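## Task

Take the foam block off the desk and set it on the top of the bookcase so it rests there without the robot holding it. At the end, nothing may be in the hatched zone before the door, and the robot must be upright and not leaning or toppled.

## Robot and tools

ROBOT. A wheeled base that drives straight or turns in place but cannot move sideways. On it is a lifting column carrying a tilting head and two 6-joint arms (left and right), each with a two-finger gripper. Shoulder height S = 0.90 m + column_m. Folded, as at the start, the robot is 0.73 m long, 0.62 m wide and S + 0.43 m tall. Its front sits 0.40 m ahead of the column. A loose object may now and then get nudged by something outside the robot.

FRAMES. Base frame: origin on the floor under the column, midway between the drive wheels. x points forward, y left, z up. left_hand and right_hand are reported in this frame, as the point where the fingers meet; the tips extend 8 mm past it. The hand's z axis runs along the fingers (quat_wxyz maps (0,0,1) onto it), and its y axis runs across the opening. The odometry frame is the base frame as it was when the scene began.

execute_actions. "actions" holds one action or none; an empty list only reports state and images. An action may contain:
- "base": exactly one key. translate_m is an offset in metres, from where the base last measured itself, -3 to 3, forward positive. rotate_rad is a relative turn in radians, -3.2 to 3.2, counter-clockwise seen from above (left) positive.
- "joints": absolute targets, keyed by joint name. Ranges, with the tolerance that counts as reached: column_m 0 to 0.8 m (±0.005); head_tilt_rad -0.61 to 1.308 (±0.03, 0 is roughly level, positive looks down); for each side X = left or right: X_joint1_rad -2.879 to 2.879 (±0.045), X_joint2_rad 0 to 3.141 (±0.14), X_joint3_rad 0 to 3.019 (±0.09), X_joint4_rad -1.692 to 1.57 (±0.055), X_joint5_rad -1.57 to 1.57 (±0.03, positive swings the hand to the robot's right), X_joint6_rad -2.094 to 2.094 (±0.035, positive rolls clockwise seen from behind the hand), X_gripper_m 0 to 0.093 m fingertip gap (±0.003).
- "speeds": optional top-speed caps for that action only: translate_m 0.05 to 0.8 m/s, rotate_rad 0.1 to 1 rad/s; the maximum is the default. They do not slow arms. A base move needing over 8.667 s is refused.
"cameras": a list drawn from cam_head_left, cam_head_right, cam_left_wrist, cam_right_wrist, nav_camera, all; omitted or null gives all, [] gives none. Motions in one action start together. Joints or base left out may keep pushing toward an earlier target. Unknown keys or out-of-range values get the whole call rejected. After a result reports a stop, the remaining motion calls in that reply are skipped. No action runs longer than 15 s.

wait: seconds, 0 to 10; the robot just holds. zoom_image: camera plus region [x0, y0, x1, y1] in pixels from the image's top-left, at most 504 by 504, on that camera's latest full image. finished_scene: scene, 1 or 2; ends it irreversibly and reports success. A reply with no tool call ends everything.

ARM GEOMETRY. With joint1 at -1.57 (left) or 1.57 (right) and joints 5 and 6 at 0, the arm sits in a vertical plane facing forward, 0.23 m to its side of the column. Let a = j2 - 0.35, b = 1.05 + j2 - j3, c = b - j4 (c = 1.57 means fingers straight down). The hand is then 0.12 + 0.39 sin a + 0.38 cos b + 0.25 cos c m ahead and S + 0.39 cos a - 0.38 sin b - 0.25 sin c m high. Example: j2, j3, j4 = 0.93, 0.78, 0.14 gives 0.60 m ahead, 0.25 m below S. The real hand tends to land up to 5 cm lower and nearer the column (about 12 cm with heavy or far loads). An empty hand reaches about 1 m from the shoulder. To get near the floor, extend with fingers down 0.45 to 0.5 m ahead at column_m 0.3, then lower the column. Below 0.4 m height the base housing blocks hands closer than 0.45 m ahead. Avoid moving arms with column_m under 0.3.

LOADS AND GRIP. Fingers are 7 cm long; outer span is 1 cm over the reported gap at the tips and 5 cm at the base; hand body 10 x 7 cm; the wrist camera sticks out 11 cm on one side. To grasp, command a gap smaller than the object; "off_target" is then expected. A reported gap staying 0.002 m or more above target means something is held. Light loads (up to 0.3 kg) are carried fine with fingers down within 0.6 m ahead. Targets within about 0.03 rad (0.08 for joints 2 and 3) of the current reading may not move at all; approach contacts in steps of about 0.05 rad from your last target.

RESULTS. base_status and joint_status per motion: "done", "off_target", "contact_stop" (base wheel stall or column), "time_out", "not_followed" (a safety check withheld arm targets, shown as "joint command not followed" with a cause). on_its_own covers uncommanded behaviour; "held at" is a held target. motor_effort lists left_wheel and right_wheel in percent, peak in brackets. base_odometry counts wheel turns only. If turned_by_wheels and turned_by_imu differ by over about 4 % and at least 0.05 rad, the base hit or slipped. base_tilt gives forward and right lean in degrees. wheel_motors_off = 1 means the wheels are switched off after overload.

WHAT TO AVOID. Never let the arms strike or press on each other. After a base contact_stop, reverse 0.05 m before turning. Pushing the base hard for about 3 s cuts the wheel motors for 2 s. A blocked arm keeps pushing and can overheat; send its reported positions back as targets to relax it (a held load sinks a bit each time). At 100 °C an arm drops everything. The column stops descending when a hand touches down, then refuses to go down until raised 0.2 m. To clear a hold, move the offending joints at least 0.05 rad back. Table tops between 0.30 m and S - 0.26 m can ride over the housing into the column. Do not drop, slam or tip objects, and finish with the object released and stable, the door zone empty and the robot level.

Each tool is called after "Call:" by a JSON object that holds its "fn" and its "kwargs", one argument or row to a line.

## Session

Call:
{"fn": "execute_actions", "kwargs": {
  "actions": []
}}

Scene clock: 0.00 s.
base_odometry: x=+0.000 y=+0.000 heading=+0.000 (m, m, rad; odometry frame)
turned_by_wheels: +0.000 (rad since the last result)
turned_by_imu: +0.000 (rad since the last result)
base_tilt: forward=+0.3 right=+0.3 (deg)
base_status: not commanded
joint_positions: column_m=+0.556 head_tilt_rad=+0.860 left_joint1_rad=-1.554 left_joint2_rad=+0.897 left_joint3_rad=+0.395 left_joint4_rad=-0.905 left_joint5_rad=+0.045 left_joint6_rad=+0.027 left_gripper_m=+0.095 right_joint1_rad=+1.598 right_joint2_rad=+0.898 right_joint3_rad=+0.421 right_joint4_rad=-0.890 right_joint5_rad=-0.025 right_joint6_rad=-0.068 right_gripper_m=+0.095
joint_status: not commanded
wheel_motors_off: 0
motor_effort: left_wheel=+3 right_wheel=+3 (%)
left_hand: x=+0.1440 y=+0.2205 z=+1.2479 quat_wxyz=(+0.427, +0.004, -0.904, +0.021) (m; base frame)
right_hand: x=+0.1594 y=-0.2149 z=+1.2410 quat_wxyz=(+0.409, +0.037, -0.911, -0.033) (m; base frame)
pictures: cam_head_left, cam_head_right, cam_left_wrist, cam_right_wrist, nav_camera
Images, in order (width x height): cam_head_left 672x504, cam_head_right 672x504, cam_left_wrist 504x504, cam_right_wrist 504x504, nav_camera 672x504.

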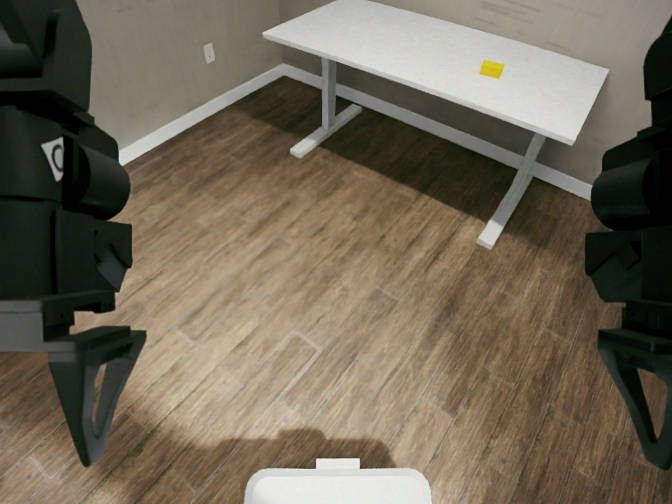

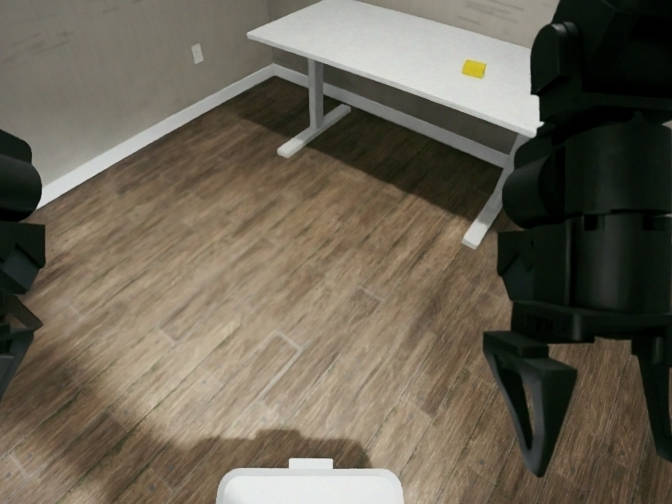

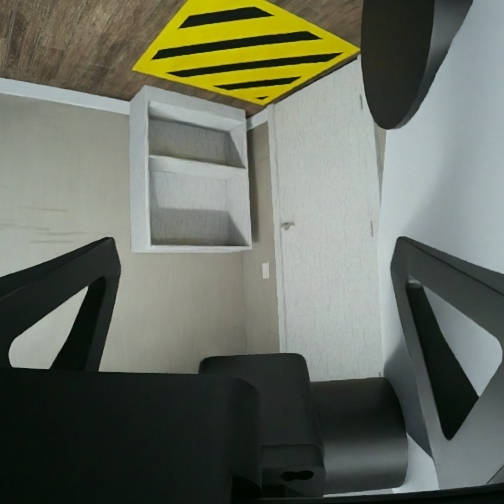

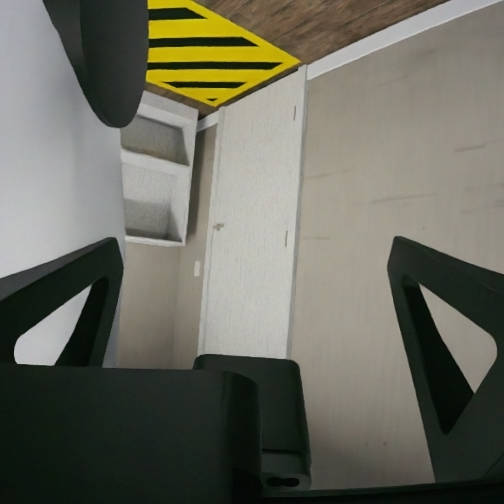

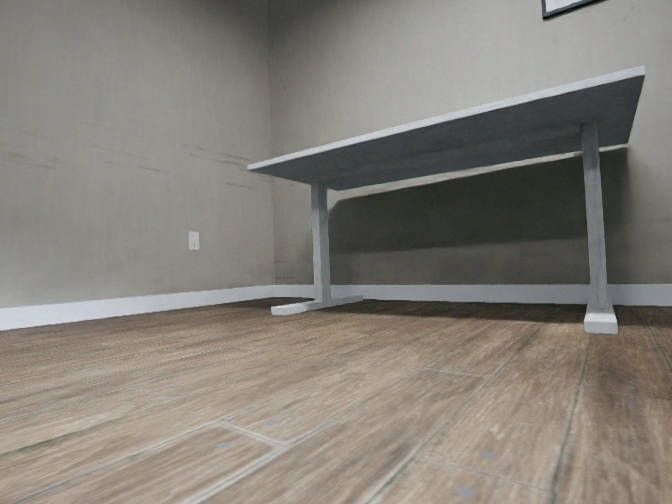

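Call:
{"fn": "execute_actions", "kwargs": {
  "actions": [
    {"base":{"rotate_rad":-0.3},"joints":{"head_tilt_rad":0.7}}
  ],
  "cameras": []
}}

Call:
{"fn": "execute_actions", "kwargs": {
  "actions": [
    {"base":{"translate_m":0.95}}
  ],
  "cameras": []
}}

Call:
{"fn": "execute_actions", "kwargs": {
  "actions": [
    {"base":{"rotate_rad":-0.35},"joints":{"column_m":0.4,"left_joint1_rad":-1.57,"left_joint2_rad":0.95,"left_joint3_rad":1.3,"left_joint4_rad":-0.87,"left_joint5_rad":0,"left_joint6_rad":0}}
  ],
  "cameras": ["cam_head_left","cam_left_wrist"]
}}

Scene clock: 25.33 s.
base_odometry: x=+0.000 y=+0.000 heading=-0.299 (m, m, rad; odometry frame)
turned_by_wheels: -0.299 (rad since the last result)
turned_by_imu: -0.294 (rad since the last result)
base_tilt: forward=+0.3 right=+0.3 (deg)
base_status: done
joint_positions: column_m=+0.556 head_tilt_rad=+0.717 left_joint1_rad=-1.554 left_joint2_rad=+0.897 left_joint3_rad=+0.395 left_joint4_rad=-0.905 left_joint5_rad=+0.045 left_joint6_rad=+0.027 left_gripper_m=+0.095 right_joint1_rad=+1.598 right_joint2_rad=+0.898 right_joint3_rad=+0.421 right_joint4_rad=-0.890 right_joint5_rad=-0.025 right_joint6_rad=-0.068 right_gripper_m=+0.095
joint_status: all done
wheel_motors_off: 0
motor_effort: left_wheel=+3(30) right_wheel=+0(31) (%)
left_hand: x=+0.1440 y=+0.2205 z=+1.2479 quat_wxyz=(+0.427, +0.004, -0.904, +0.021) (m; base frame)
right_hand: x=+0.1594 y=-0.2149 z=+1.2410 quat_wxyz=(+0.409, +0.037, -0.911, -0.033) (m; base frame)
pictures: none
No camera images: the call's "cameras" was empty. Leave "cameras" out to get every camera's image.

Scene clock: 28.67 s.
base_odometry: x=+0.908 y=-0.280 heading=-0.299 (m, m, rad; odometry frame)
turned_by_wheels: +0.000 (rad since the last result)
turned_by_imu: +0.002 (rad since the last result)
base_tilt: forward=+0.2 right=+0.4 (deg)
base_status: done
joint_positions: column_m=+0.556 head_tilt_rad=+0.716 left_joint1_rad=-1.554 left_joint2_rad=+0.896 left_joint3_rad=+0.397 left_joint4_rad=-0.905 left_joint5_rad=+0.045 left_joint6_rad=+0.027 left_gripper_m=+0.095 right_joint1_rad=+1.598 right_joint2_rad=+0.898 right_joint3_rad=+0.422 right_joint4_rad=-0.890 right_joint5_rad=-0.025 right_joint6_rad=-0.068 right_gripper_m=+0.095
joint_status: not commanded
wheel_motors_off: 0
motor_effort: left_wheel=+3(43) right_wheel=+0(32) (%)
left_hand: x=+0.1449 y=+0.2205 z=+1.2477 quat_wxyz=(+0.426, +0.004, -0.905, +0.021) (m; base frame)
right_hand: x=+0.1601 y=-0.2149 z=+1.2408 quat_wxyz=(+0.408, +0.037, -0.911, -0.033) (m; base frame)
pictures: none
No camera images: the call's "cameras" was empty. Leave "cameras" out to get every camera's image.

Scene clock: 31.27 s.
base_odometry: x=+0.908 y=-0.280 heading=-0.648 (m, m, rad; odometry frame)
turned_by_wheels: -0.349 (rad since the last result)
turned_by_imu: -0.343 (rad since the last result)
base_tilt: forward=+0.2 right=+0.3 (deg)
base_status: done
joint_positions: column_m=+0.400 head_tilt_rad=+0.716 left_joint1_rad=-1.564 left_joint2_rad=+0.952 left_joint3_rad=+1.284 left_joint4_rad=-0.874 left_joint5_rad=+0.000 left_joint6_rad=+0.011 left_gripper_m=+0.095 right_joint1_rad=+1.598 right_joint2_rad=+0.898 right_joint3_rad=+0.422 right_joint4_rad=-0.890 right_joint5_rad=-0.025 right_joint6_rad=-0.068 right_gripper_m=+0.095
joint_status: all done
wheel_motors_off: 0
motor_effort: left_wheel=+4(37) right_wheel=-4(33) (%)
left_hand: x=+0.6268 y=+0.2272 z=+1.1222 quat_wxyz=(+0.009, -0.004, -1.000, -0.002) (m; base frame)
right_hand: x=+0.1601 y=-0.2149 z=+1.0851 quat_wxyz=(+0.408, +0.037, -0.911, -0.033) (m; base frame)
pictures: cam_head_left, cam_left_wrist
camera_calibration (this result's frames):
cam_head_left: T_world_to_cam=[[-0.00825836, -0.999862, 0.0144091, 0.0182272], [-0.65502, -0.00547876, -0.755591, 1.0864], [0.755566, -0.0156782, -0.654885, 0.806406], [0, 0, 0, 1]] pos_world=[0.102474, 0.0368198, 1.34872]
cam_left_wrist: T_world_to_cam=[[-0.0159428, -0.999856, -0.00586707, 0.24333], [-0.803901, 0.00932871, 0.59469, -0.160275], [-0.594549, 0.0141976, -0.803934, 1.39399], [0, 0, 0, 1]] pos_world=[0.703832, 0.224999, 1.21742]
Images, in order (width x height): cam_head_left 672x504, cam_left_wrist 504x504.

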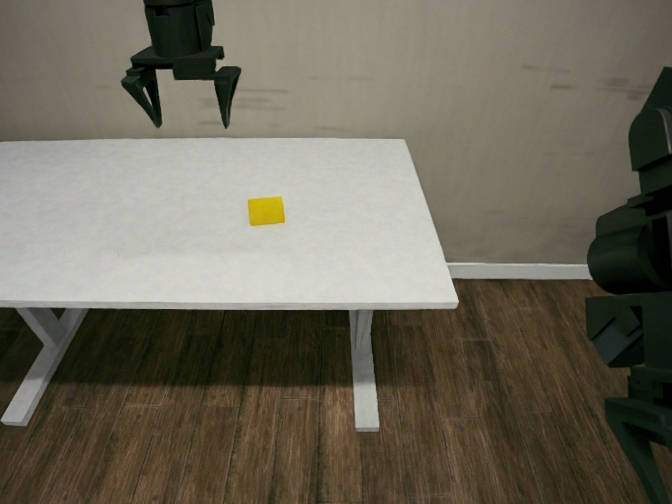

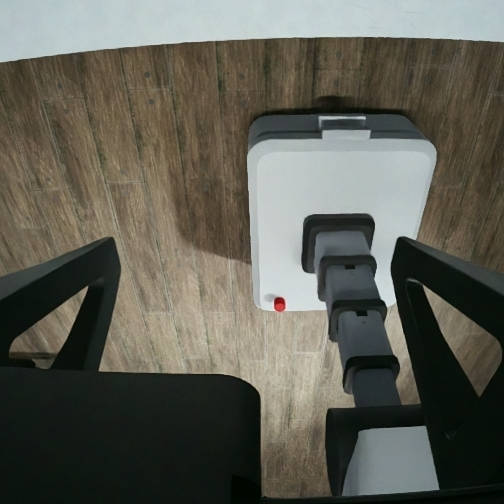

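Call:
{"fn": "execute_actions", "kwargs": {
  "actions": [
    {"base":{"translate_m":0.31},"joints":{"column_m":0.2,"left_joint6_rad":1.57,"head_tilt_rad":0.9}}
  ],
  "cameras": ["cam_head_left","cam_left_wrist"]
}}

Scene clock: 44.43 s.
base_odometry: x=+1.155 y=-0.467 heading=-0.649 (m, m, rad; odometry frame)
turned_by_wheels: +0.000 (rad since the last result)
turned_by_imu: -0.001 (rad since the last result)
base_tilt: forward=+0.3 right=+0.3 (deg)
base_status: done
joint_positions: column_m=+0.200 head_tilt_rad=+0.901 left_joint1_rad=-1.564 left_joint2_rad=+0.952 left_joint3_rad=+1.284 left_joint4_rad=-0.874 left_joint5_rad=+0.000 left_joint6_rad=+1.554 left_gripper_m=+0.095 right_joint1_rad=+1.598 right_joint2_rad=+0.898 right_joint3_rad=+0.421 right_joint4_rad=-0.890 right_joint5_rad=-0.025 right_joint6_rad=-0.068 right_gripper_m=+0.095
joint_status: all done
wheel_motors_off: 0
motor_effort: left_wheel=-1(44) right_wheel=+1(31) (%)
left_hand: x=+0.6269 y=+0.2272 z=+0.9224 quat_wxyz=(+0.008, -0.700, -0.714, +0.004) (m; base frame)
right_hand: x=+0.1598 y=-0.2149 z=+0.8852 quat_wxyz=(+0.409, +0.037, -0.911, -0.033) (m; base frame)
pictures: cam_head_left, cam_left_wrist
camera_calibration (this result's frames):
cam_head_left: T_world_to_cam=[[-0.00546002, -0.999862, 0.0156847, 0.0194561], [-0.783106, -0.00547876, -0.621864, 0.78308], [0.621864, -0.0156782, -0.782968, 0.834029], [0, 0, 0, 1]] pos_world=[0.0946888, 0.0368198, 1.13968]
cam_left_wrist: T_world_to_cam=[[-0.999792, -0.0115052, 0.0168286, 0.613406], [0.000487343, 0.81179, 0.58395, -0.718058], [-0.0203797, 0.583837, -0.811615, 0.751132], [0, 0, 0, 1]] pos_world=[0.628936, 0.151431, 1.01862]
Images, in order (width x height): cam_head_left 672x504, cam_left_wrist 504x504.

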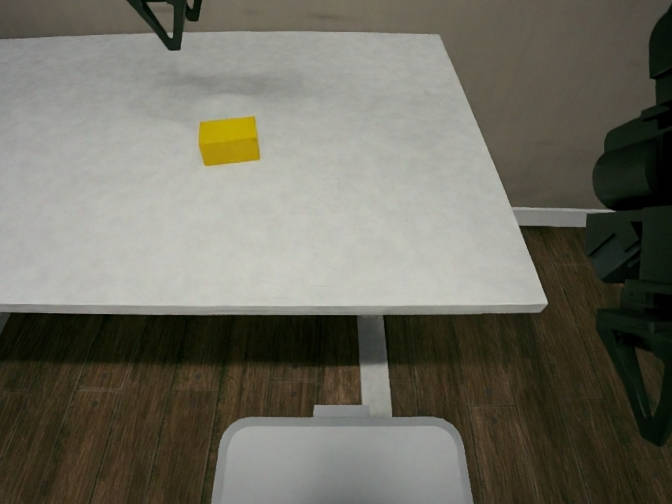

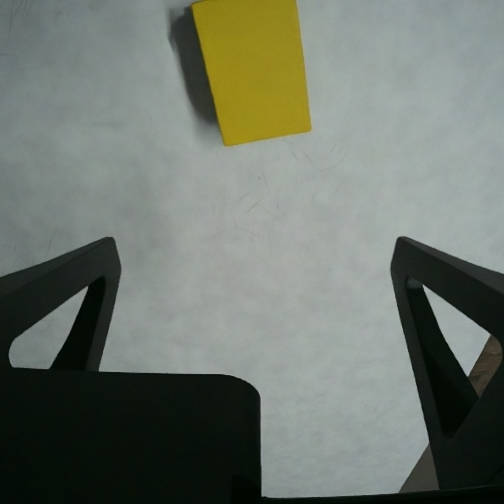

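Call:
{"fn": "execute_actions", "kwargs": {
  "actions": [
    {"joints":{"column_m":0.1,"left_joint5_rad":0.12}}
  ],
  "cameras": ["cam_head_left","cam_left_wrist"]
}}

Scene clock: 60.97 s.
base_odometry: x=+1.155 y=-0.467 heading=-0.649 (m, m, rad; odometry frame)
turned_by_wheels: +0.000 (rad since the last result)
turned_by_imu: -0.001 (rad since the last result)
base_tilt: forward=+0.3 right=+0.4 (deg)
base_status: not commanded
joint_positions: column_m=+0.100 head_tilt_rad=+0.901 left_joint1_rad=-1.564 left_joint2_rad=+0.952 left_joint3_rad=+1.284 left_joint4_rad=-0.874 left_joint5_rad=+0.118 left_joint6_rad=+1.554 left_gripper_m=+0.095 right_joint1_rad=+1.598 right_joint2_rad=+0.898 right_joint3_rad=+0.421 right_joint4_rad=-0.890 right_joint5_rad=-0.025 right_joint6_rad=-0.068 right_gripper_m=+0.095
joint_status: all done
wheel_motors_off: 0
motor_effort: left_wheel=-2(1) right_wheel=+0(2) (%)
left_hand: x=+0.6270 y=+0.2070 z=+0.8234 quat_wxyz=(-0.033, -0.699, -0.713, +0.046) (m; base frame)
right_hand: x=+0.1598 y=-0.2149 z=+0.7852 quat_wxyz=(+0.409, +0.037, -0.911, -0.033) (m; base frame)
pictures: cam_head_left, cam_left_wrist
camera_calibration (this result's frames):
cam_head_left: T_world_to_cam=[[-0.00546002, -0.999862, 0.0156847, 0.021025], [-0.783106, -0.00547876, -0.621864, 0.720878], [0.621864, -0.0156782, -0.782968, 0.755711], [0, 0, 0, 1]] pos_world=[0.0946888, 0.0368198, 1.03966]
cam_left_wrist: T_world_to_cam=[[-0.999774, -0.0115839, 0.0178031, 0.614127], [-0.00150948, 0.87482, 0.484446, -0.57373], [-0.0211863, 0.484309, -0.87464, 0.755644], [0, 0, 0, 1]] pos_world=[0.629132, 0.143059, 0.927924]
Images, in order (width x height): cam_head_left 672x504, cam_left_wrist 504x504.

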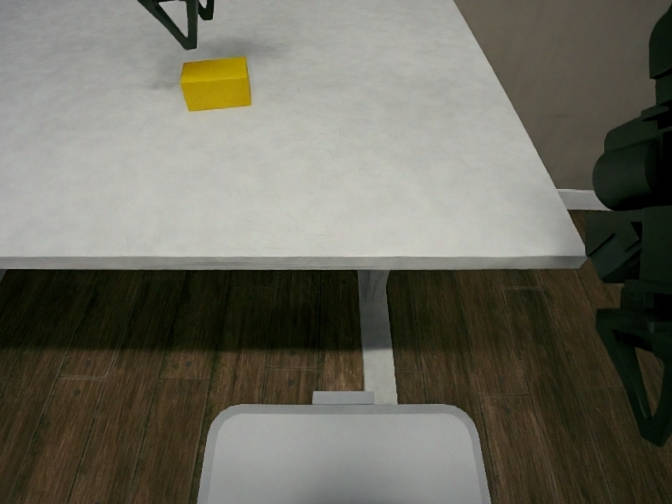

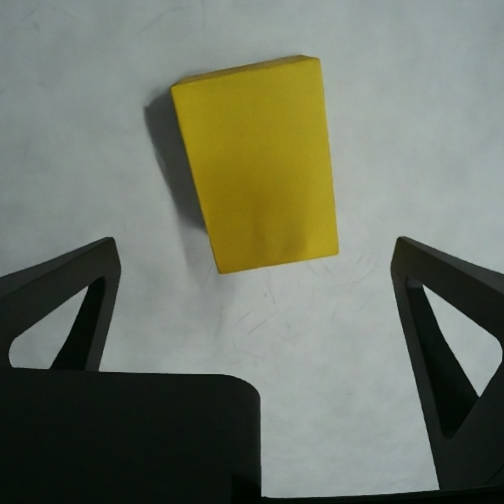

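Call:
{"fn": "execute_actions", "kwargs": {
  "actions": [
    {"joints":{"column_m":0.025}}
  ],
  "cameras": ["cam_head_left","cam_left_wrist"]
}}

Scene clock: 65.67 s.
base_odometry: x=+1.155 y=-0.467 heading=-0.649 (m, m, rad; odometry frame)
turned_by_wheels: +0.000 (rad since the last result)
turned_by_imu: -0.001 (rad since the last result)
base_tilt: forward=+0.2 right=+0.3 (deg)
base_status: not commanded
joint_positions: column_m=+0.025 head_tilt_rad=+0.901 left_joint1_rad=-1.564 left_joint2_rad=+0.952 left_joint3_rad=+1.284 left_joint4_rad=-0.874 left_joint5_rad=+0.118 left_joint6_rad=+1.554 left_gripper_m=+0.095 right_joint1_rad=+1.598 right_joint2_rad=+0.898 right_joint3_rad=+0.421 right_joint4_rad=-0.890 right_joint5_rad=-0.025 right_joint6_rad=-0.068 right_gripper_m=+0.095
joint_status: all done
wheel_motors_off: 0
motor_effort: left_wheel=+0(2) right_wheel=+1(1) (%)
left_hand: x=+0.6270 y=+0.2070 z=+0.7484 quat_wxyz=(-0.033, -0.699, -0.713, +0.046) (m; base frame)
right_hand: x=+0.1598 y=-0.2149 z=+0.7102 quat_wxyz=(+0.409, +0.037, -0.911, -0.033) (m; base frame)
pictures: cam_head_left, cam_left_wrist
camera_calibration (this result's frames):
cam_head_left: T_world_to_cam=[[-0.00546002, -0.999862, 0.0156847, 0.022201], [-0.783106, -0.00547876, -0.621864, 0.674254], [0.621864, -0.0156782, -0.782968, 0.697009], [0, 0, 0, 1]] pos_world=[0.0946888, 0.0368198, 0.964682]
cam_left_wrist: T_world_to_cam=[[-0.999774, -0.0115839, 0.0178031, 0.615462], [-0.00150948, 0.87482, 0.484446, -0.537409], [-0.0211863, 0.484309, -0.87464, 0.690068], [0, 0, 0, 1]] pos_world=[0.629132, 0.143059, 0.85295]
Images, in order (width x height): cam_head_left 672x504, cam_left_wrist 504x504.

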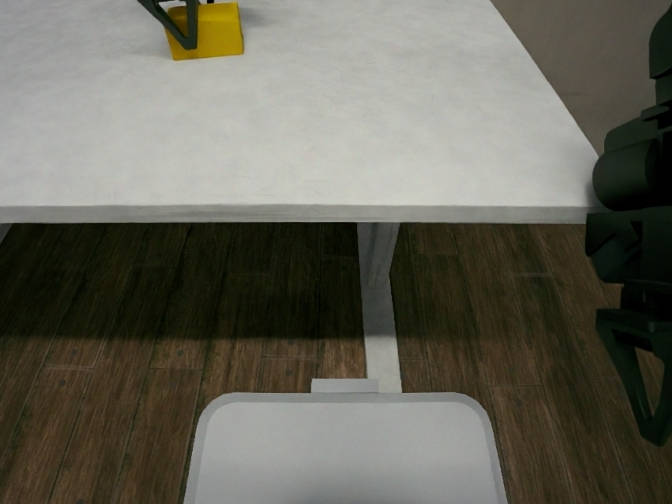

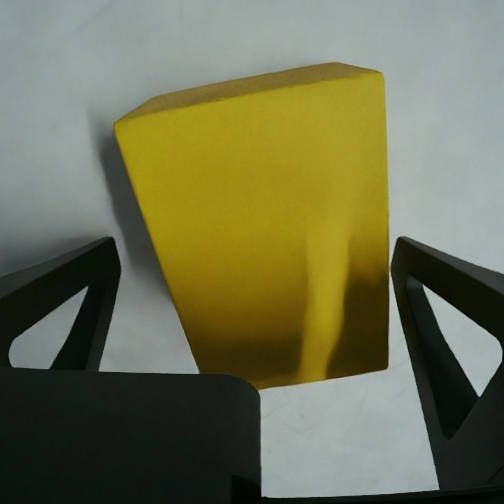

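Grip, raise, then turn to see the bookcase.

Call:
{"fn": "execute_actions", "kwargs": {
  "actions": [
    {"joints":{"left_gripper_m":0.03}}
  ],
  "cameras": []
}}

Call:
{"fn": "execute_actions", "kwargs": {
  "actions": [
    {"base":{"translate_m":-0.5},"joints":{"column_m":0.8,"head_tilt_rad":0.3}}
  ],
  "cameras": ["cam_left_wrist"]
}}

Call:
{"fn": "execute_actions", "kwargs": {
  "actions": [
    {"base":{"rotate_rad":-2.6}}
  ],
  "cameras": ["cam_head_left","cam_left_wrist","nav_camera"]
}}

Scene clock: 72.20 s.
base_odometry: x=+1.155 y=-0.467 heading=-0.649 (m, m, rad; odometry frame)
turned_by_wheels: +0.000 (rad since the last result)
turned_by_imu: -0.001 (rad since the last result)
base_tilt: forward=+0.3 right=+0.3 (deg)
base_status: not commanded
joint_positions: column_m=+0.025 head_tilt_rad=+0.901 left_joint1_rad=-1.564 left_joint2_rad=+0.952 left_joint3_rad=+1.284 left_joint4_rad=-0.874 left_joint5_rad=+0.118 left_joint6_rad=+1.555 left_gripper_m=+0.059 right_joint1_rad=+1.598 right_joint2_rad=+0.898 right_joint3_rad=+0.421 right_joint4_rad=-0.890 right_joint5_rad=-0.025 right_joint6_rad=-0.068 right_gripper_m=+0.095
joint_status: left_gripper_m off_target (ended at +0.059, target +0.030)
wheel_motors_off: 0
motor_effort: left_wheel=-6(3) right_wheel=+1(2) (%)
left_hand: x=+0.6270 y=+0.2070 z=+0.7484 quat_wxyz=(-0.033, -0.699, -0.713, +0.046) (m; base frame)
right_hand: x=+0.1598 y=-0.2149 z=+0.7102 quat_wxyz=(+0.409, +0.037, -0.911, -0.033) (m; base frame)
pictures: none
No camera images: the call's "cameras" was empty. Leave "cameras" out to get every camera's image.

Scene clock: 82.90 s.
base_odometry: x=+0.756 y=-0.165 heading=-0.649 (m, m, rad; odometry frame)
turned_by_wheels: +0.000 (rad since the last result)
turned_by_imu: -0.004 (rad since the last result)
base_tilt: forward=+0.3 right=+0.4 (deg)
base_status: done
joint_positions: column_m=+0.800 head_tilt_rad=+0.319 left_joint1_rad=-1.564 left_joint2_rad=+0.951 left_joint3_rad=+1.283 left_joint4_rad=-0.873 left_joint5_rad=+0.118 left_joint6_rad=+1.555 left_gripper_m=+0.059 right_joint1_rad=+1.598 right_joint2_rad=+0.898 right_joint3_rad=+0.418 right_joint4_rad=-0.890 right_joint5_rad=-0.025 right_joint6_rad=-0.068 right_gripper_m=+0.095
joint_status: all done
wheel_motors_off: 0
motor_effort: left_wheel=+0(30) right_wheel=+0(31) (%)
left_hand: x=+0.6265 y=+0.2070 z=+1.5232 quat_wxyz=(-0.033, -0.699, -0.713, +0.047) (m; base frame)
right_hand: x=+0.1581 y=-0.2149 z=+1.4856 quat_wxyz=(+0.410, +0.037, -0.911, -0.033) (m; base frame)
pictures: cam_left_wrist
camera_calibration (this result's frames):
cam_left_wrist: T_world_to_cam=[[-0.999778, -0.0108279, 0.0180988, 0.60066], [-0.000705041, 0.874828, 0.484433, -0.913197], [-0.0210787, 0.484313, -0.874641, 1.36758], [0, 0, 0, 1]] pos_world=[0.628709, 0.143058, 1.62765]
Images, in order (width x height): cam_left_wrist 504x504.

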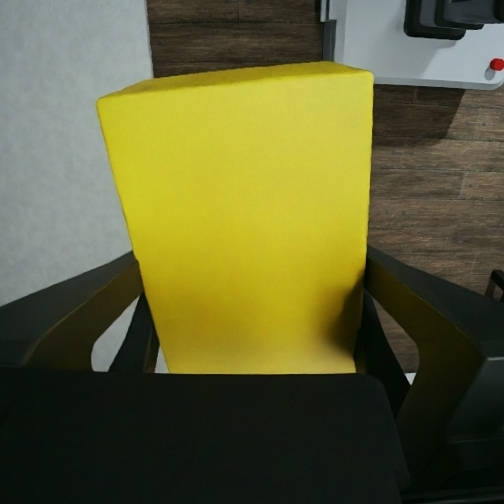

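Scene clock: 86.80 s.
base_odometry: x=+0.756 y=-0.165 heading=+3.035 (m, m, rad; odometry frame)
turned_by_wheels: -2.600 (rad since the last result)
turned_by_imu: -2.559 (rad since the last result)
base_tilt: forward=+0.3 right=+0.4 (deg)
base_status: done
joint_positions: column_m=+0.800 head_tilt_rad=+0.319 left_joint1_rad=-1.565 left_joint2_rad=+0.951 left_joint3_rad=+1.283 left_joint4_rad=-0.873 left_joint5_rad=+0.119 left_joint6_rad=+1.555 left_gripper_m=+0.059 right_joint1_rad=+1.598 right_joint2_rad=+0.898 right_joint3_rad=+0.418 right_joint4_rad=-0.890 right_joint5_rad=-0.025 right_joint6_rad=-0.068 right_gripper_m=+0.095
joint_status: not commanded
wheel_motors_off: 0
motor_effort: left_wheel=-1(39) right_wheel=-2(35) (%)
left_hand: x=+0.6265 y=+0.2068 z=+1.5232 quat_wxyz=(-0.033, -0.699, -0.713, +0.047) (m; base frame)
right_hand: x=+0.1581 y=-0.2149 z=+1.4856 quat_wxyz=(+0.410, +0.037, -0.911, -0.033) (m; base frame)
pictures: cam_head_left, cam_left_wrist, nav_camera
camera_calibration (this result's frames):
cam_head_left: T_world_to_cam=[[-0.0131886, -0.999862, 0.0100938, 0.0204191], [-0.311814, -0.00547876, -0.950127, 1.71878], [0.950052, -0.0156782, -0.311699, 0.445632], [0, 0, 0, 1]] pos_world=[0.112835, 0.0368198, 1.77176]
cam_left_wrist: T_world_to_cam=[[-0.99978, -0.0106313, 0.0181052, 0.600605], [-0.000544864, 0.875173, 0.48381, -0.912227], [-0.0209888, 0.483694, -0.874986, 1.3683], [0, 0, 0, 1]] pos_world=[0.628694, 0.142904, 1.62771]
Images, in order (width x height): cam_head_left 672x504, cam_left_wrist 504x504, nav_camera 672x504.

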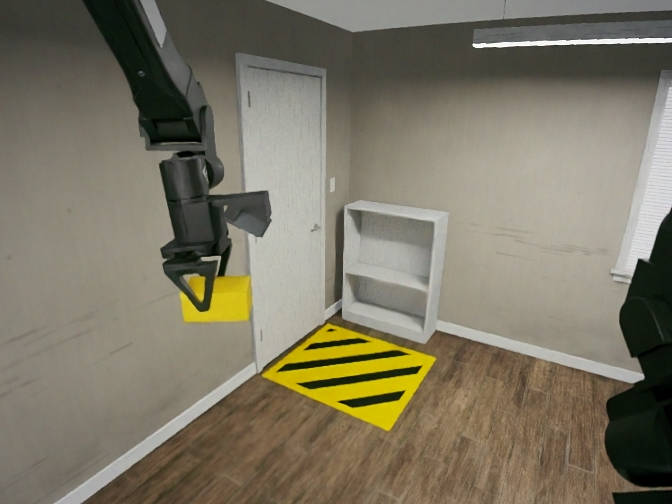

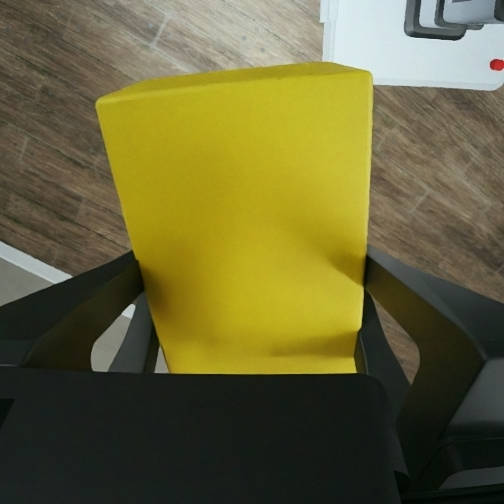

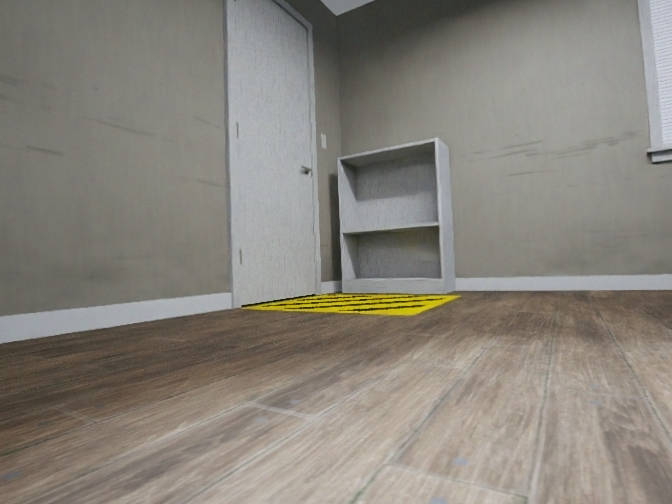

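Call:
{"fn": "execute_actions", "kwargs": {
  "actions": [
    {"base":{"rotate_rad":-0.067},"joints":{"column_m":0.55,"head_tilt_rad":0.5}}
  ],
  "cameras": []
}}

Call:
{"fn": "execute_actions", "kwargs": {
  "actions": [
    {"base":{"translate_m":2.25}}
  ],
  "cameras": []
}}

Call:
{"fn": "execute_actions", "kwargs": {
  "actions": [
    {"base":{"rotate_rad":-0.57}}
  ],
  "cameras": ["cam_head_left","nav_camera"]
}}

Scene clock: 113.63 s.
base_odometry: x=+0.756 y=-0.165 heading=+2.969 (m, m, rad; odometry frame)
turned_by_wheels: -0.066 (rad since the last result)
turned_by_imu: -0.067 (rad since the last result)
base_tilt: forward=+0.2 right=+0.4 (deg)
base_status: done
joint_positions: column_m=+0.550 head_tilt_rad=+0.504 left_joint1_rad=-1.566 left_joint2_rad=+0.951 left_joint3_rad=+1.283 left_joint4_rad=-0.873 left_joint5_rad=+0.119 left_joint6_rad=+1.555 left_gripper_m=+0.059 right_joint1_rad=+1.598 right_joint2_rad=+0.898 right_joint3_rad=+0.418 right_joint4_rad=-0.890 right_joint5_rad=-0.025 right_joint6_rad=-0.068 right_gripper_m=+0.095
joint_status: all done
wheel_motors_off: 0
motor_effort: left_wheel=+4(28) right_wheel=-4(27) (%)
left_hand: x=+0.6265 y=+0.2064 z=+1.2733 quat_wxyz=(-0.034, -0.699, -0.713, +0.047) (m; base frame)
right_hand: x=+0.1581 y=-0.2149 z=+1.2358 quat_wxyz=(+0.410, +0.037, -0.911, -0.033) (m; base frame)
pictures: none
No camera images: the call's "cameras" was empty. Leave "cameras" out to get every camera's image.

Scene clock: 118.70 s.
base_odometry: x=-1.460 y=+0.222 heading=+2.969 (m, m, rad; odometry frame)
turned_by_wheels: +0.000 (rad since the last result)
turned_by_imu: +0.005 (rad since the last result)
base_tilt: forward=+0.2 right=+0.3 (deg)
base_status: done
joint_positions: column_m=+0.550 head_tilt_rad=+0.504 left_joint1_rad=-1.566 left_joint2_rad=+0.951 left_joint3_rad=+1.283 left_joint4_rad=-0.873 left_joint5_rad=+0.119 left_joint6_rad=+1.555 left_gripper_m=+0.059 right_joint1_rad=+1.598 right_joint2_rad=+0.898 right_joint3_rad=+0.418 right_joint4_rad=-0.890 right_joint5_rad=-0.025 right_joint6_rad=-0.068 right_gripper_m=+0.095
joint_status: not commanded
wheel_motors_off: 0
motor_effort: left_wheel=-1(47) right_wheel=+0(31) (%)
left_hand: x=+0.6265 y=+0.2064 z=+1.2733 quat_wxyz=(-0.034, -0.699, -0.713, +0.047) (m; base frame)
right_hand: x=+0.1581 y=-0.2149 z=+1.2358 quat_wxyz=(+0.410, +0.037, -0.911, -0.033) (m; base frame)
pictures: none
No camera images: the call's "cameras" was empty. Leave "cameras" out to get every camera's image.

Scene clock: 120.53 s.
base_odometry: x=-1.460 y=+0.222 heading=+2.399 (m, m, rad; odometry frame)
turned_by_wheels: -0.569 (rad since the last result)
turned_by_imu: -0.560 (rad since the last result)
base_tilt: forward=+0.3 right=+0.4 (deg)
base_status: done
joint_positions: column_m=+0.550 head_tilt_rad=+0.504 left_joint1_rad=-1.566 left_joint2_rad=+0.951 left_joint3_rad=+1.283 left_joint4_rad=-0.873 left_joint5_rad=+0.119 left_joint6_rad=+1.555 left_gripper_m=+0.059 right_joint1_rad=+1.598 right_joint2_rad=+0.898 right_joint3_rad=+0.418 right_joint4_rad=-0.890 right_joint5_rad=-0.025 right_joint6_rad=-0.068 right_gripper_m=+0.095
joint_status: not commanded
wheel_motors_off: 0
motor_effort: left_wheel=+3(36) right_wheel=-2(35) (%)
left_hand: x=+0.6265 y=+0.2064 z=+1.2733 quat_wxyz=(-0.034, -0.699, -0.713, +0.047) (m; base frame)
right_hand: x=+0.1581 y=-0.2149 z=+1.2358 quat_wxyz=(+0.410, +0.037, -0.911, -0.033) (m; base frame)
pictures: cam_head_left, nav_camera
camera_calibration (this result's frames):
cam_head_left: T_world_to_cam=[[-0.0110976, -0.999862, 0.0123559, 0.0193619], [-0.481923, -0.00547876, -0.876197, 1.37633], [0.876144, -0.0156782, -0.481795, 0.632726], [0, 0, 0, 1]] pos_world=[0.109142, 0.0368198, 1.51054]
Images, in order (width x height): cam_head_left 672x504, nav_camera 672x504.

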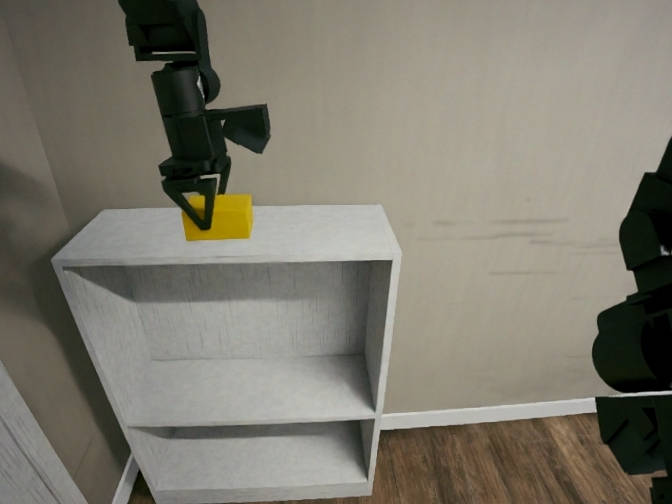

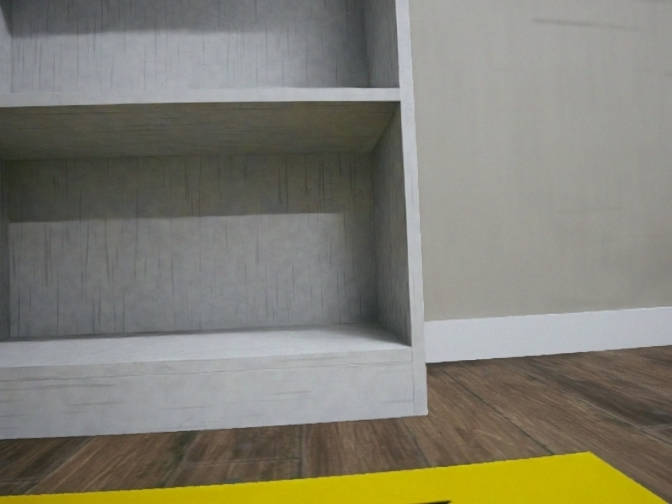

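Call:
{"fn": "execute_actions", "kwargs": {
  "actions": [
    {"base":{"translate_m":0.38},"speeds":{"translate_m":0.3}}
  ],
  "cameras": []
}}

Call:
{"fn": "execute_actions", "kwargs": {
  "actions": [
    {"joints":{"column_m":0.4}}
  ],
  "cameras": ["cam_head_left","cam_left_wrist"]
}}

Scene clock: 131.23 s.
base_odometry: x=-1.740 y=+0.479 heading=+2.399 (m, m, rad; odometry frame)
turned_by_wheels: +0.000 (rad since the last result)
turned_by_imu: -0.001 (rad since the last result)
base_tilt: forward=+0.2 right=+0.2 (deg)
base_status: done
joint_positions: column_m=+0.550 head_tilt_rad=+0.505 left_joint1_rad=-1.566 left_joint2_rad=+0.951 left_joint3_rad=+1.283 left_joint4_rad=-0.873 left_joint5_rad=+0.119 left_joint6_rad=+1.555 left_gripper_m=+0.059 right_joint1_rad=+1.598 right_joint2_rad=+0.898 right_joint3_rad=+0.419 right_joint4_rad=-0.890 right_joint5_rad=-0.025 right_joint6_rad=-0.068 right_gripper_m=+0.095
joint_status: not commanded
wheel_motors_off: 0
motor_effort: left_wheel=+0(46) right_wheel=+0(32) (%)
left_hand: x=+0.6267 y=+0.2064 z=+1.2734 quat_wxyz=(-0.034, -0.699, -0.713, +0.047) (m; base frame)
right_hand: x=+0.1588 y=-0.2149 z=+1.2356 quat_wxyz=(+0.409, +0.037, -0.911, -0.033) (m; base frame)
pictures: none
No camera images: the call's "cameras" was empty. Leave "cameras" out to get every camera's image.

Scene clock: 133.77 s.
base_odometry: x=-1.740 y=+0.479 heading=+2.399 (m, m, rad; odometry frame)
turned_by_wheels: +0.000 (rad since the last result)
turned_by_imu: -0.001 (rad since the last result)
base_tilt: forward=+0.3 right=+0.4 (deg)
base_status: not commanded
joint_positions: column_m=+0.400 head_tilt_rad=+0.505 left_joint1_rad=-1.566 left_joint2_rad=+0.951 left_joint3_rad=+1.283 left_joint4_rad=-0.873 left_joint5_rad=+0.119 left_joint6_rad=+1.555 left_gripper_m=+0.059 right_joint1_rad=+1.598 right_joint2_rad=+0.898 right_joint3_rad=+0.419 right_joint4_rad=-0.890 right_joint5_rad=-0.025 right_joint6_rad=-0.068 right_gripper_m=+0.095
joint_status: all done
wheel_motors_off: 0
motor_effort: left_wheel=+1(2) right_wheel=+0(0) (%)
left_hand: x=+0.6267 y=+0.2064 z=+1.1234 quat_wxyz=(-0.034, -0.699, -0.713, +0.047) (m; base frame)
right_hand: x=+0.1588 y=-0.2149 z=+1.0856 quat_wxyz=(+0.409, +0.037, -0.911, -0.033) (m; base frame)
pictures: cam_head_left, cam_left_wrist
camera_calibration (this result's frames):
cam_head_left: T_world_to_cam=[[-0.0110968, -0.999862, 0.0123565, 0.0212143], [-0.481973, -0.00547876, -0.876169, 1.24487], [0.876116, -0.0156782, -0.481846, 0.56053], [0, 0, 0, 1]] pos_world=[0.10914, 0.0368198, 1.36054]
cam_left_wrist: T_world_to_cam=[[-0.99979, -0.0102364, 0.0177336, 0.608363], [-0.000400277, 0.875676, 0.482899, -0.717665], [-0.020472, 0.48279, -0.875497, 1.01918], [0, 0, 0, 1]] pos_world=[0.628812, 0.14262, 1.22806]
Images, in order (width x height): cam_head_left 672x504, cam_left_wrist 504x504.

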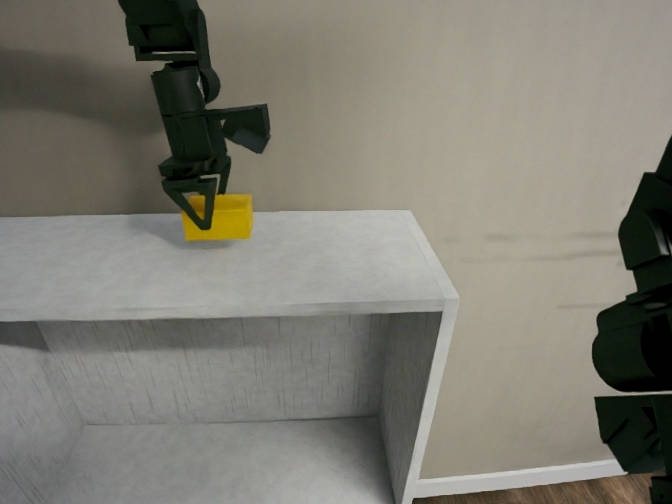

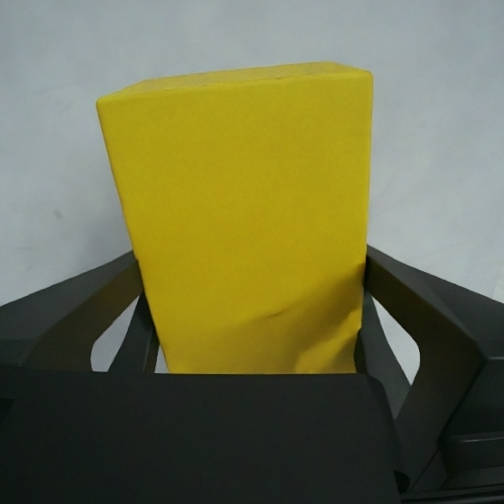

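Call:
{"fn": "execute_actions", "kwargs": {
  "actions": [
    {"joints":{"column_m":0.375}}
  ],
  "cameras": ["cam_head_left"]
}}

Call:
{"fn": "execute_actions", "kwargs": {
  "actions": [
    {"joints":{"left_gripper_m":0.093}}
  ],
  "cameras": []
}}

Call:
{"fn": "execute_actions", "kwargs": {
  "actions": [
    {"joints":{"column_m":0.5}}
  ],
  "cameras": []
}}

Call:
{"fn": "execute_actions", "kwargs": {
  "actions": [
    {"base":{"translate_m":-1.6}}
  ],
  "cameras": ["cam_head_left","nav_camera"]
}}

Scene clock: 144.63 s.
base_odometry: x=-1.740 y=+0.479 heading=+2.399 (m, m, rad; odometry frame)
turned_by_wheels: +0.000 (rad since the last result)
turned_by_imu: -0.001 (rad since the last result)
base_tilt: forward=+0.2 right=+0.4 (deg)
base_status: not commanded
joint_positions: column_m=+0.375 head_tilt_rad=+0.505 left_joint1_rad=-1.566 left_joint2_rad=+0.951 left_joint3_rad=+1.283 left_joint4_rad=-0.873 left_joint5_rad=+0.119 left_joint6_rad=+1.555 left_gripper_m=+0.059 right_joint1_rad=+1.598 right_joint2_rad=+0.898 right_joint3_rad=+0.419 right_joint4_rad=-0.890 right_joint5_rad=-0.025 right_joint6_rad=-0.068 right_gripper_m=+0.095
joint_status: all done
wheel_motors_off: 0
motor_effort: left_wheel=+1(1) right_wheel=+0(0) (%)
left_hand: x=+0.6267 y=+0.2064 z=+1.0984 quat_wxyz=(-0.034, -0.699, -0.713, +0.047) (m; base frame)
right_hand: x=+0.1588 y=-0.2149 z=+1.0606 quat_wxyz=(+0.409, +0.037, -0.911, -0.033) (m; base frame)
pictures: cam_head_left
camera_calibration (this result's frames):
cam_head_left: T_world_to_cam=[[-0.0110968, -0.999862, 0.0123565, 0.0215235], [-0.481974, -0.00547876, -0.876168, 1.22295], [0.876115, -0.0156782, -0.481847, 0.548474], [0, 0, 0, 1]] pos_world=[0.10914, 0.0368198, 1.33552]
Images, in order (width x height): cam_head_left 672x504.

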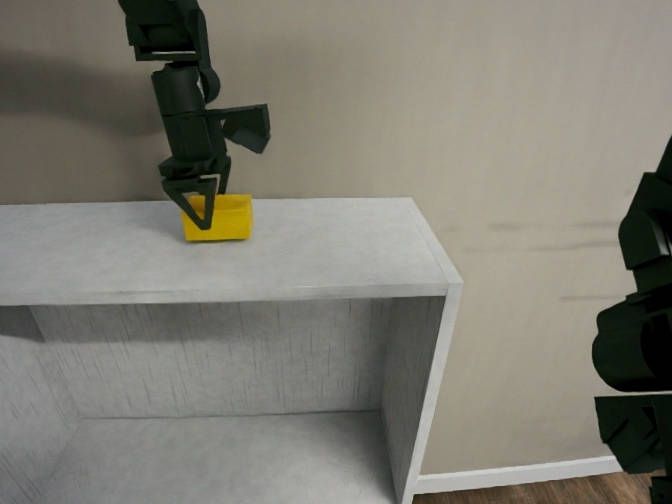

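Scene clock: 145.27 s.
base_odometry: x=-1.740 y=+0.479 heading=+2.399 (m, m, rad; odometry frame)
turned_by_wheels: +0.000 (rad since the last result)
turned_by_imu: +0.000 (rad since the last result)
base_tilt: forward=+0.2 right=+0.3 (deg)
base_status: not commanded
joint_positions: column_m=+0.375 head_tilt_rad=+0.505 left_joint1_rad=-1.566 left_joint2_rad=+0.951 left_joint3_rad=+1.283 left_joint4_rad=-0.873 left_joint5_rad=+0.119 left_joint6_rad=+1.555 left_gripper_m=+0.093 right_joint1_rad=+1.598 right_joint2_rad=+0.898 right_joint3_rad=+0.419 right_joint4_rad=-0.890 right_joint5_rad=-0.025 right_joint6_rad=-0.068 right_gripper_m=+0.095
joint_status: all done
wheel_motors_off: 0
motor_effort: left_wheel=+1(2) right_wheel=+0(0) (%)
left_hand: x=+0.6267 y=+0.2064 z=+1.0984 quat_wxyz=(-0.034, -0.699, -0.713, +0.047) (m; base frame)
right_hand: x=+0.1588 y=-0.2149 z=+1.0606 quat_wxyz=(+0.409, +0.037, -0.911, -0.033) (m; base frame)
pictures: none
No camera images: the call's "cameras" was empty. Leave "cameras" out to get every camera's image.

Scene clock: 147.50 s.
base_odometry: x=-1.740 y=+0.479 heading=+2.399 (m, m, rad; odometry frame)
turned_by_wheels: +0.000 (rad since the last result)
turned_by_imu: +0.000 (rad since the last result)
base_tilt: forward=+0.3 right=+0.3 (deg)
base_status: not commanded
joint_positions: column_m=+0.500 head_tilt_rad=+0.505 left_joint1_rad=-1.566 left_joint2_rad=+0.951 left_joint3_rad=+1.283 left_joint4_rad=-0.873 left_joint5_rad=+0.119 left_joint6_rad=+1.555 left_gripper_m=+0.093 right_joint1_rad=+1.598 right_joint2_rad=+0.898 right_joint3_rad=+0.419 right_joint4_rad=-0.890 right_joint5_rad=-0.025 right_joint6_rad=-0.068 right_gripper_m=+0.095
joint_status: all done
wheel_motors_off: 0
motor_effort: left_wheel=+1(2) right_wheel=+1(1) (%)
left_hand: x=+0.6267 y=+0.2064 z=+1.2233 quat_wxyz=(-0.034, -0.699, -0.713, +0.047) (m; base frame)
right_hand: x=+0.1588 y=-0.2149 z=+1.1855 quat_wxyz=(+0.409, +0.037, -0.911, -0.033) (m; base frame)
pictures: none
No camera images: the call's "cameras" was empty. Leave "cameras" out to get every camera's image.

Scene clock: 151.73 s.
base_odometry: x=-0.561 y=-0.603 heading=+2.399 (m, m, rad; odometry frame)
turned_by_wheels: +0.000 (rad since the last result)
turned_by_imu: -0.005 (rad since the last result)
base_tilt: forward=+0.3 right=+0.3 (deg)
base_status: done
joint_positions: column_m=+0.500 head_tilt_rad=+0.505 left_joint1_rad=-1.566 left_joint2_rad=+0.951 left_joint3_rad=+1.283 left_joint4_rad=-0.873 left_joint5_rad=+0.119 left_joint6_rad=+1.555 left_gripper_m=+0.093 right_joint1_rad=+1.598 right_joint2_rad=+0.898 right_joint3_rad=+0.418 right_joint4_rad=-0.890 right_joint5_rad=-0.025 right_joint6_rad=-0.068 right_gripper_m=+0.095
joint_status: not commanded
wheel_motors_off: 0
motor_effort: left_wheel=-1(31) right_wheel=-1(36) (%)
left_hand: x=+0.6265 y=+0.2064 z=+1.2232 quat_wxyz=(-0.034, -0.699, -0.713, +0.047) (m; base frame)
right_hand: x=+0.1581 y=-0.2149 z=+1.1856 quat_wxyz=(+0.410, +0.037, -0.911, -0.033) (m; base frame)
pictures: cam_head_left, nav_camera
camera_calibration (this result's frames):
cam_head_left: T_world_to_cam=[[-0.0110959, -0.999862, 0.0123574, 0.0199792], [-0.48204, -0.00547876, -0.876132, 1.3323], [0.876079, -0.0156782, -0.481913, 0.608743], [0, 0, 0, 1]] pos_world=[0.109138, 0.0368198, 1.46039]
Images, in order (width x height): cam_head_left 672x504, nav_camera 672x504.

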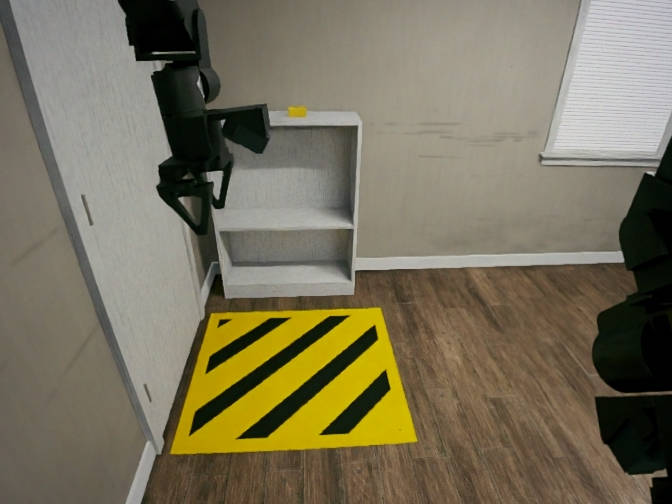

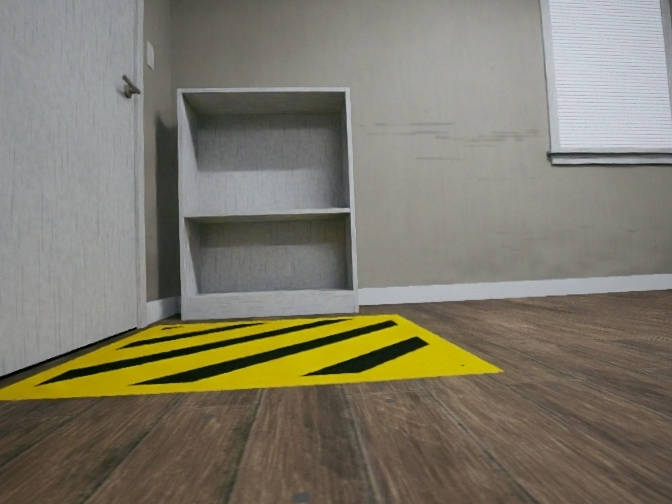

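Call:
{"fn": "finished_scene", "kwargs": {
  "scene": 1
}}

The scene is finished: the task was done.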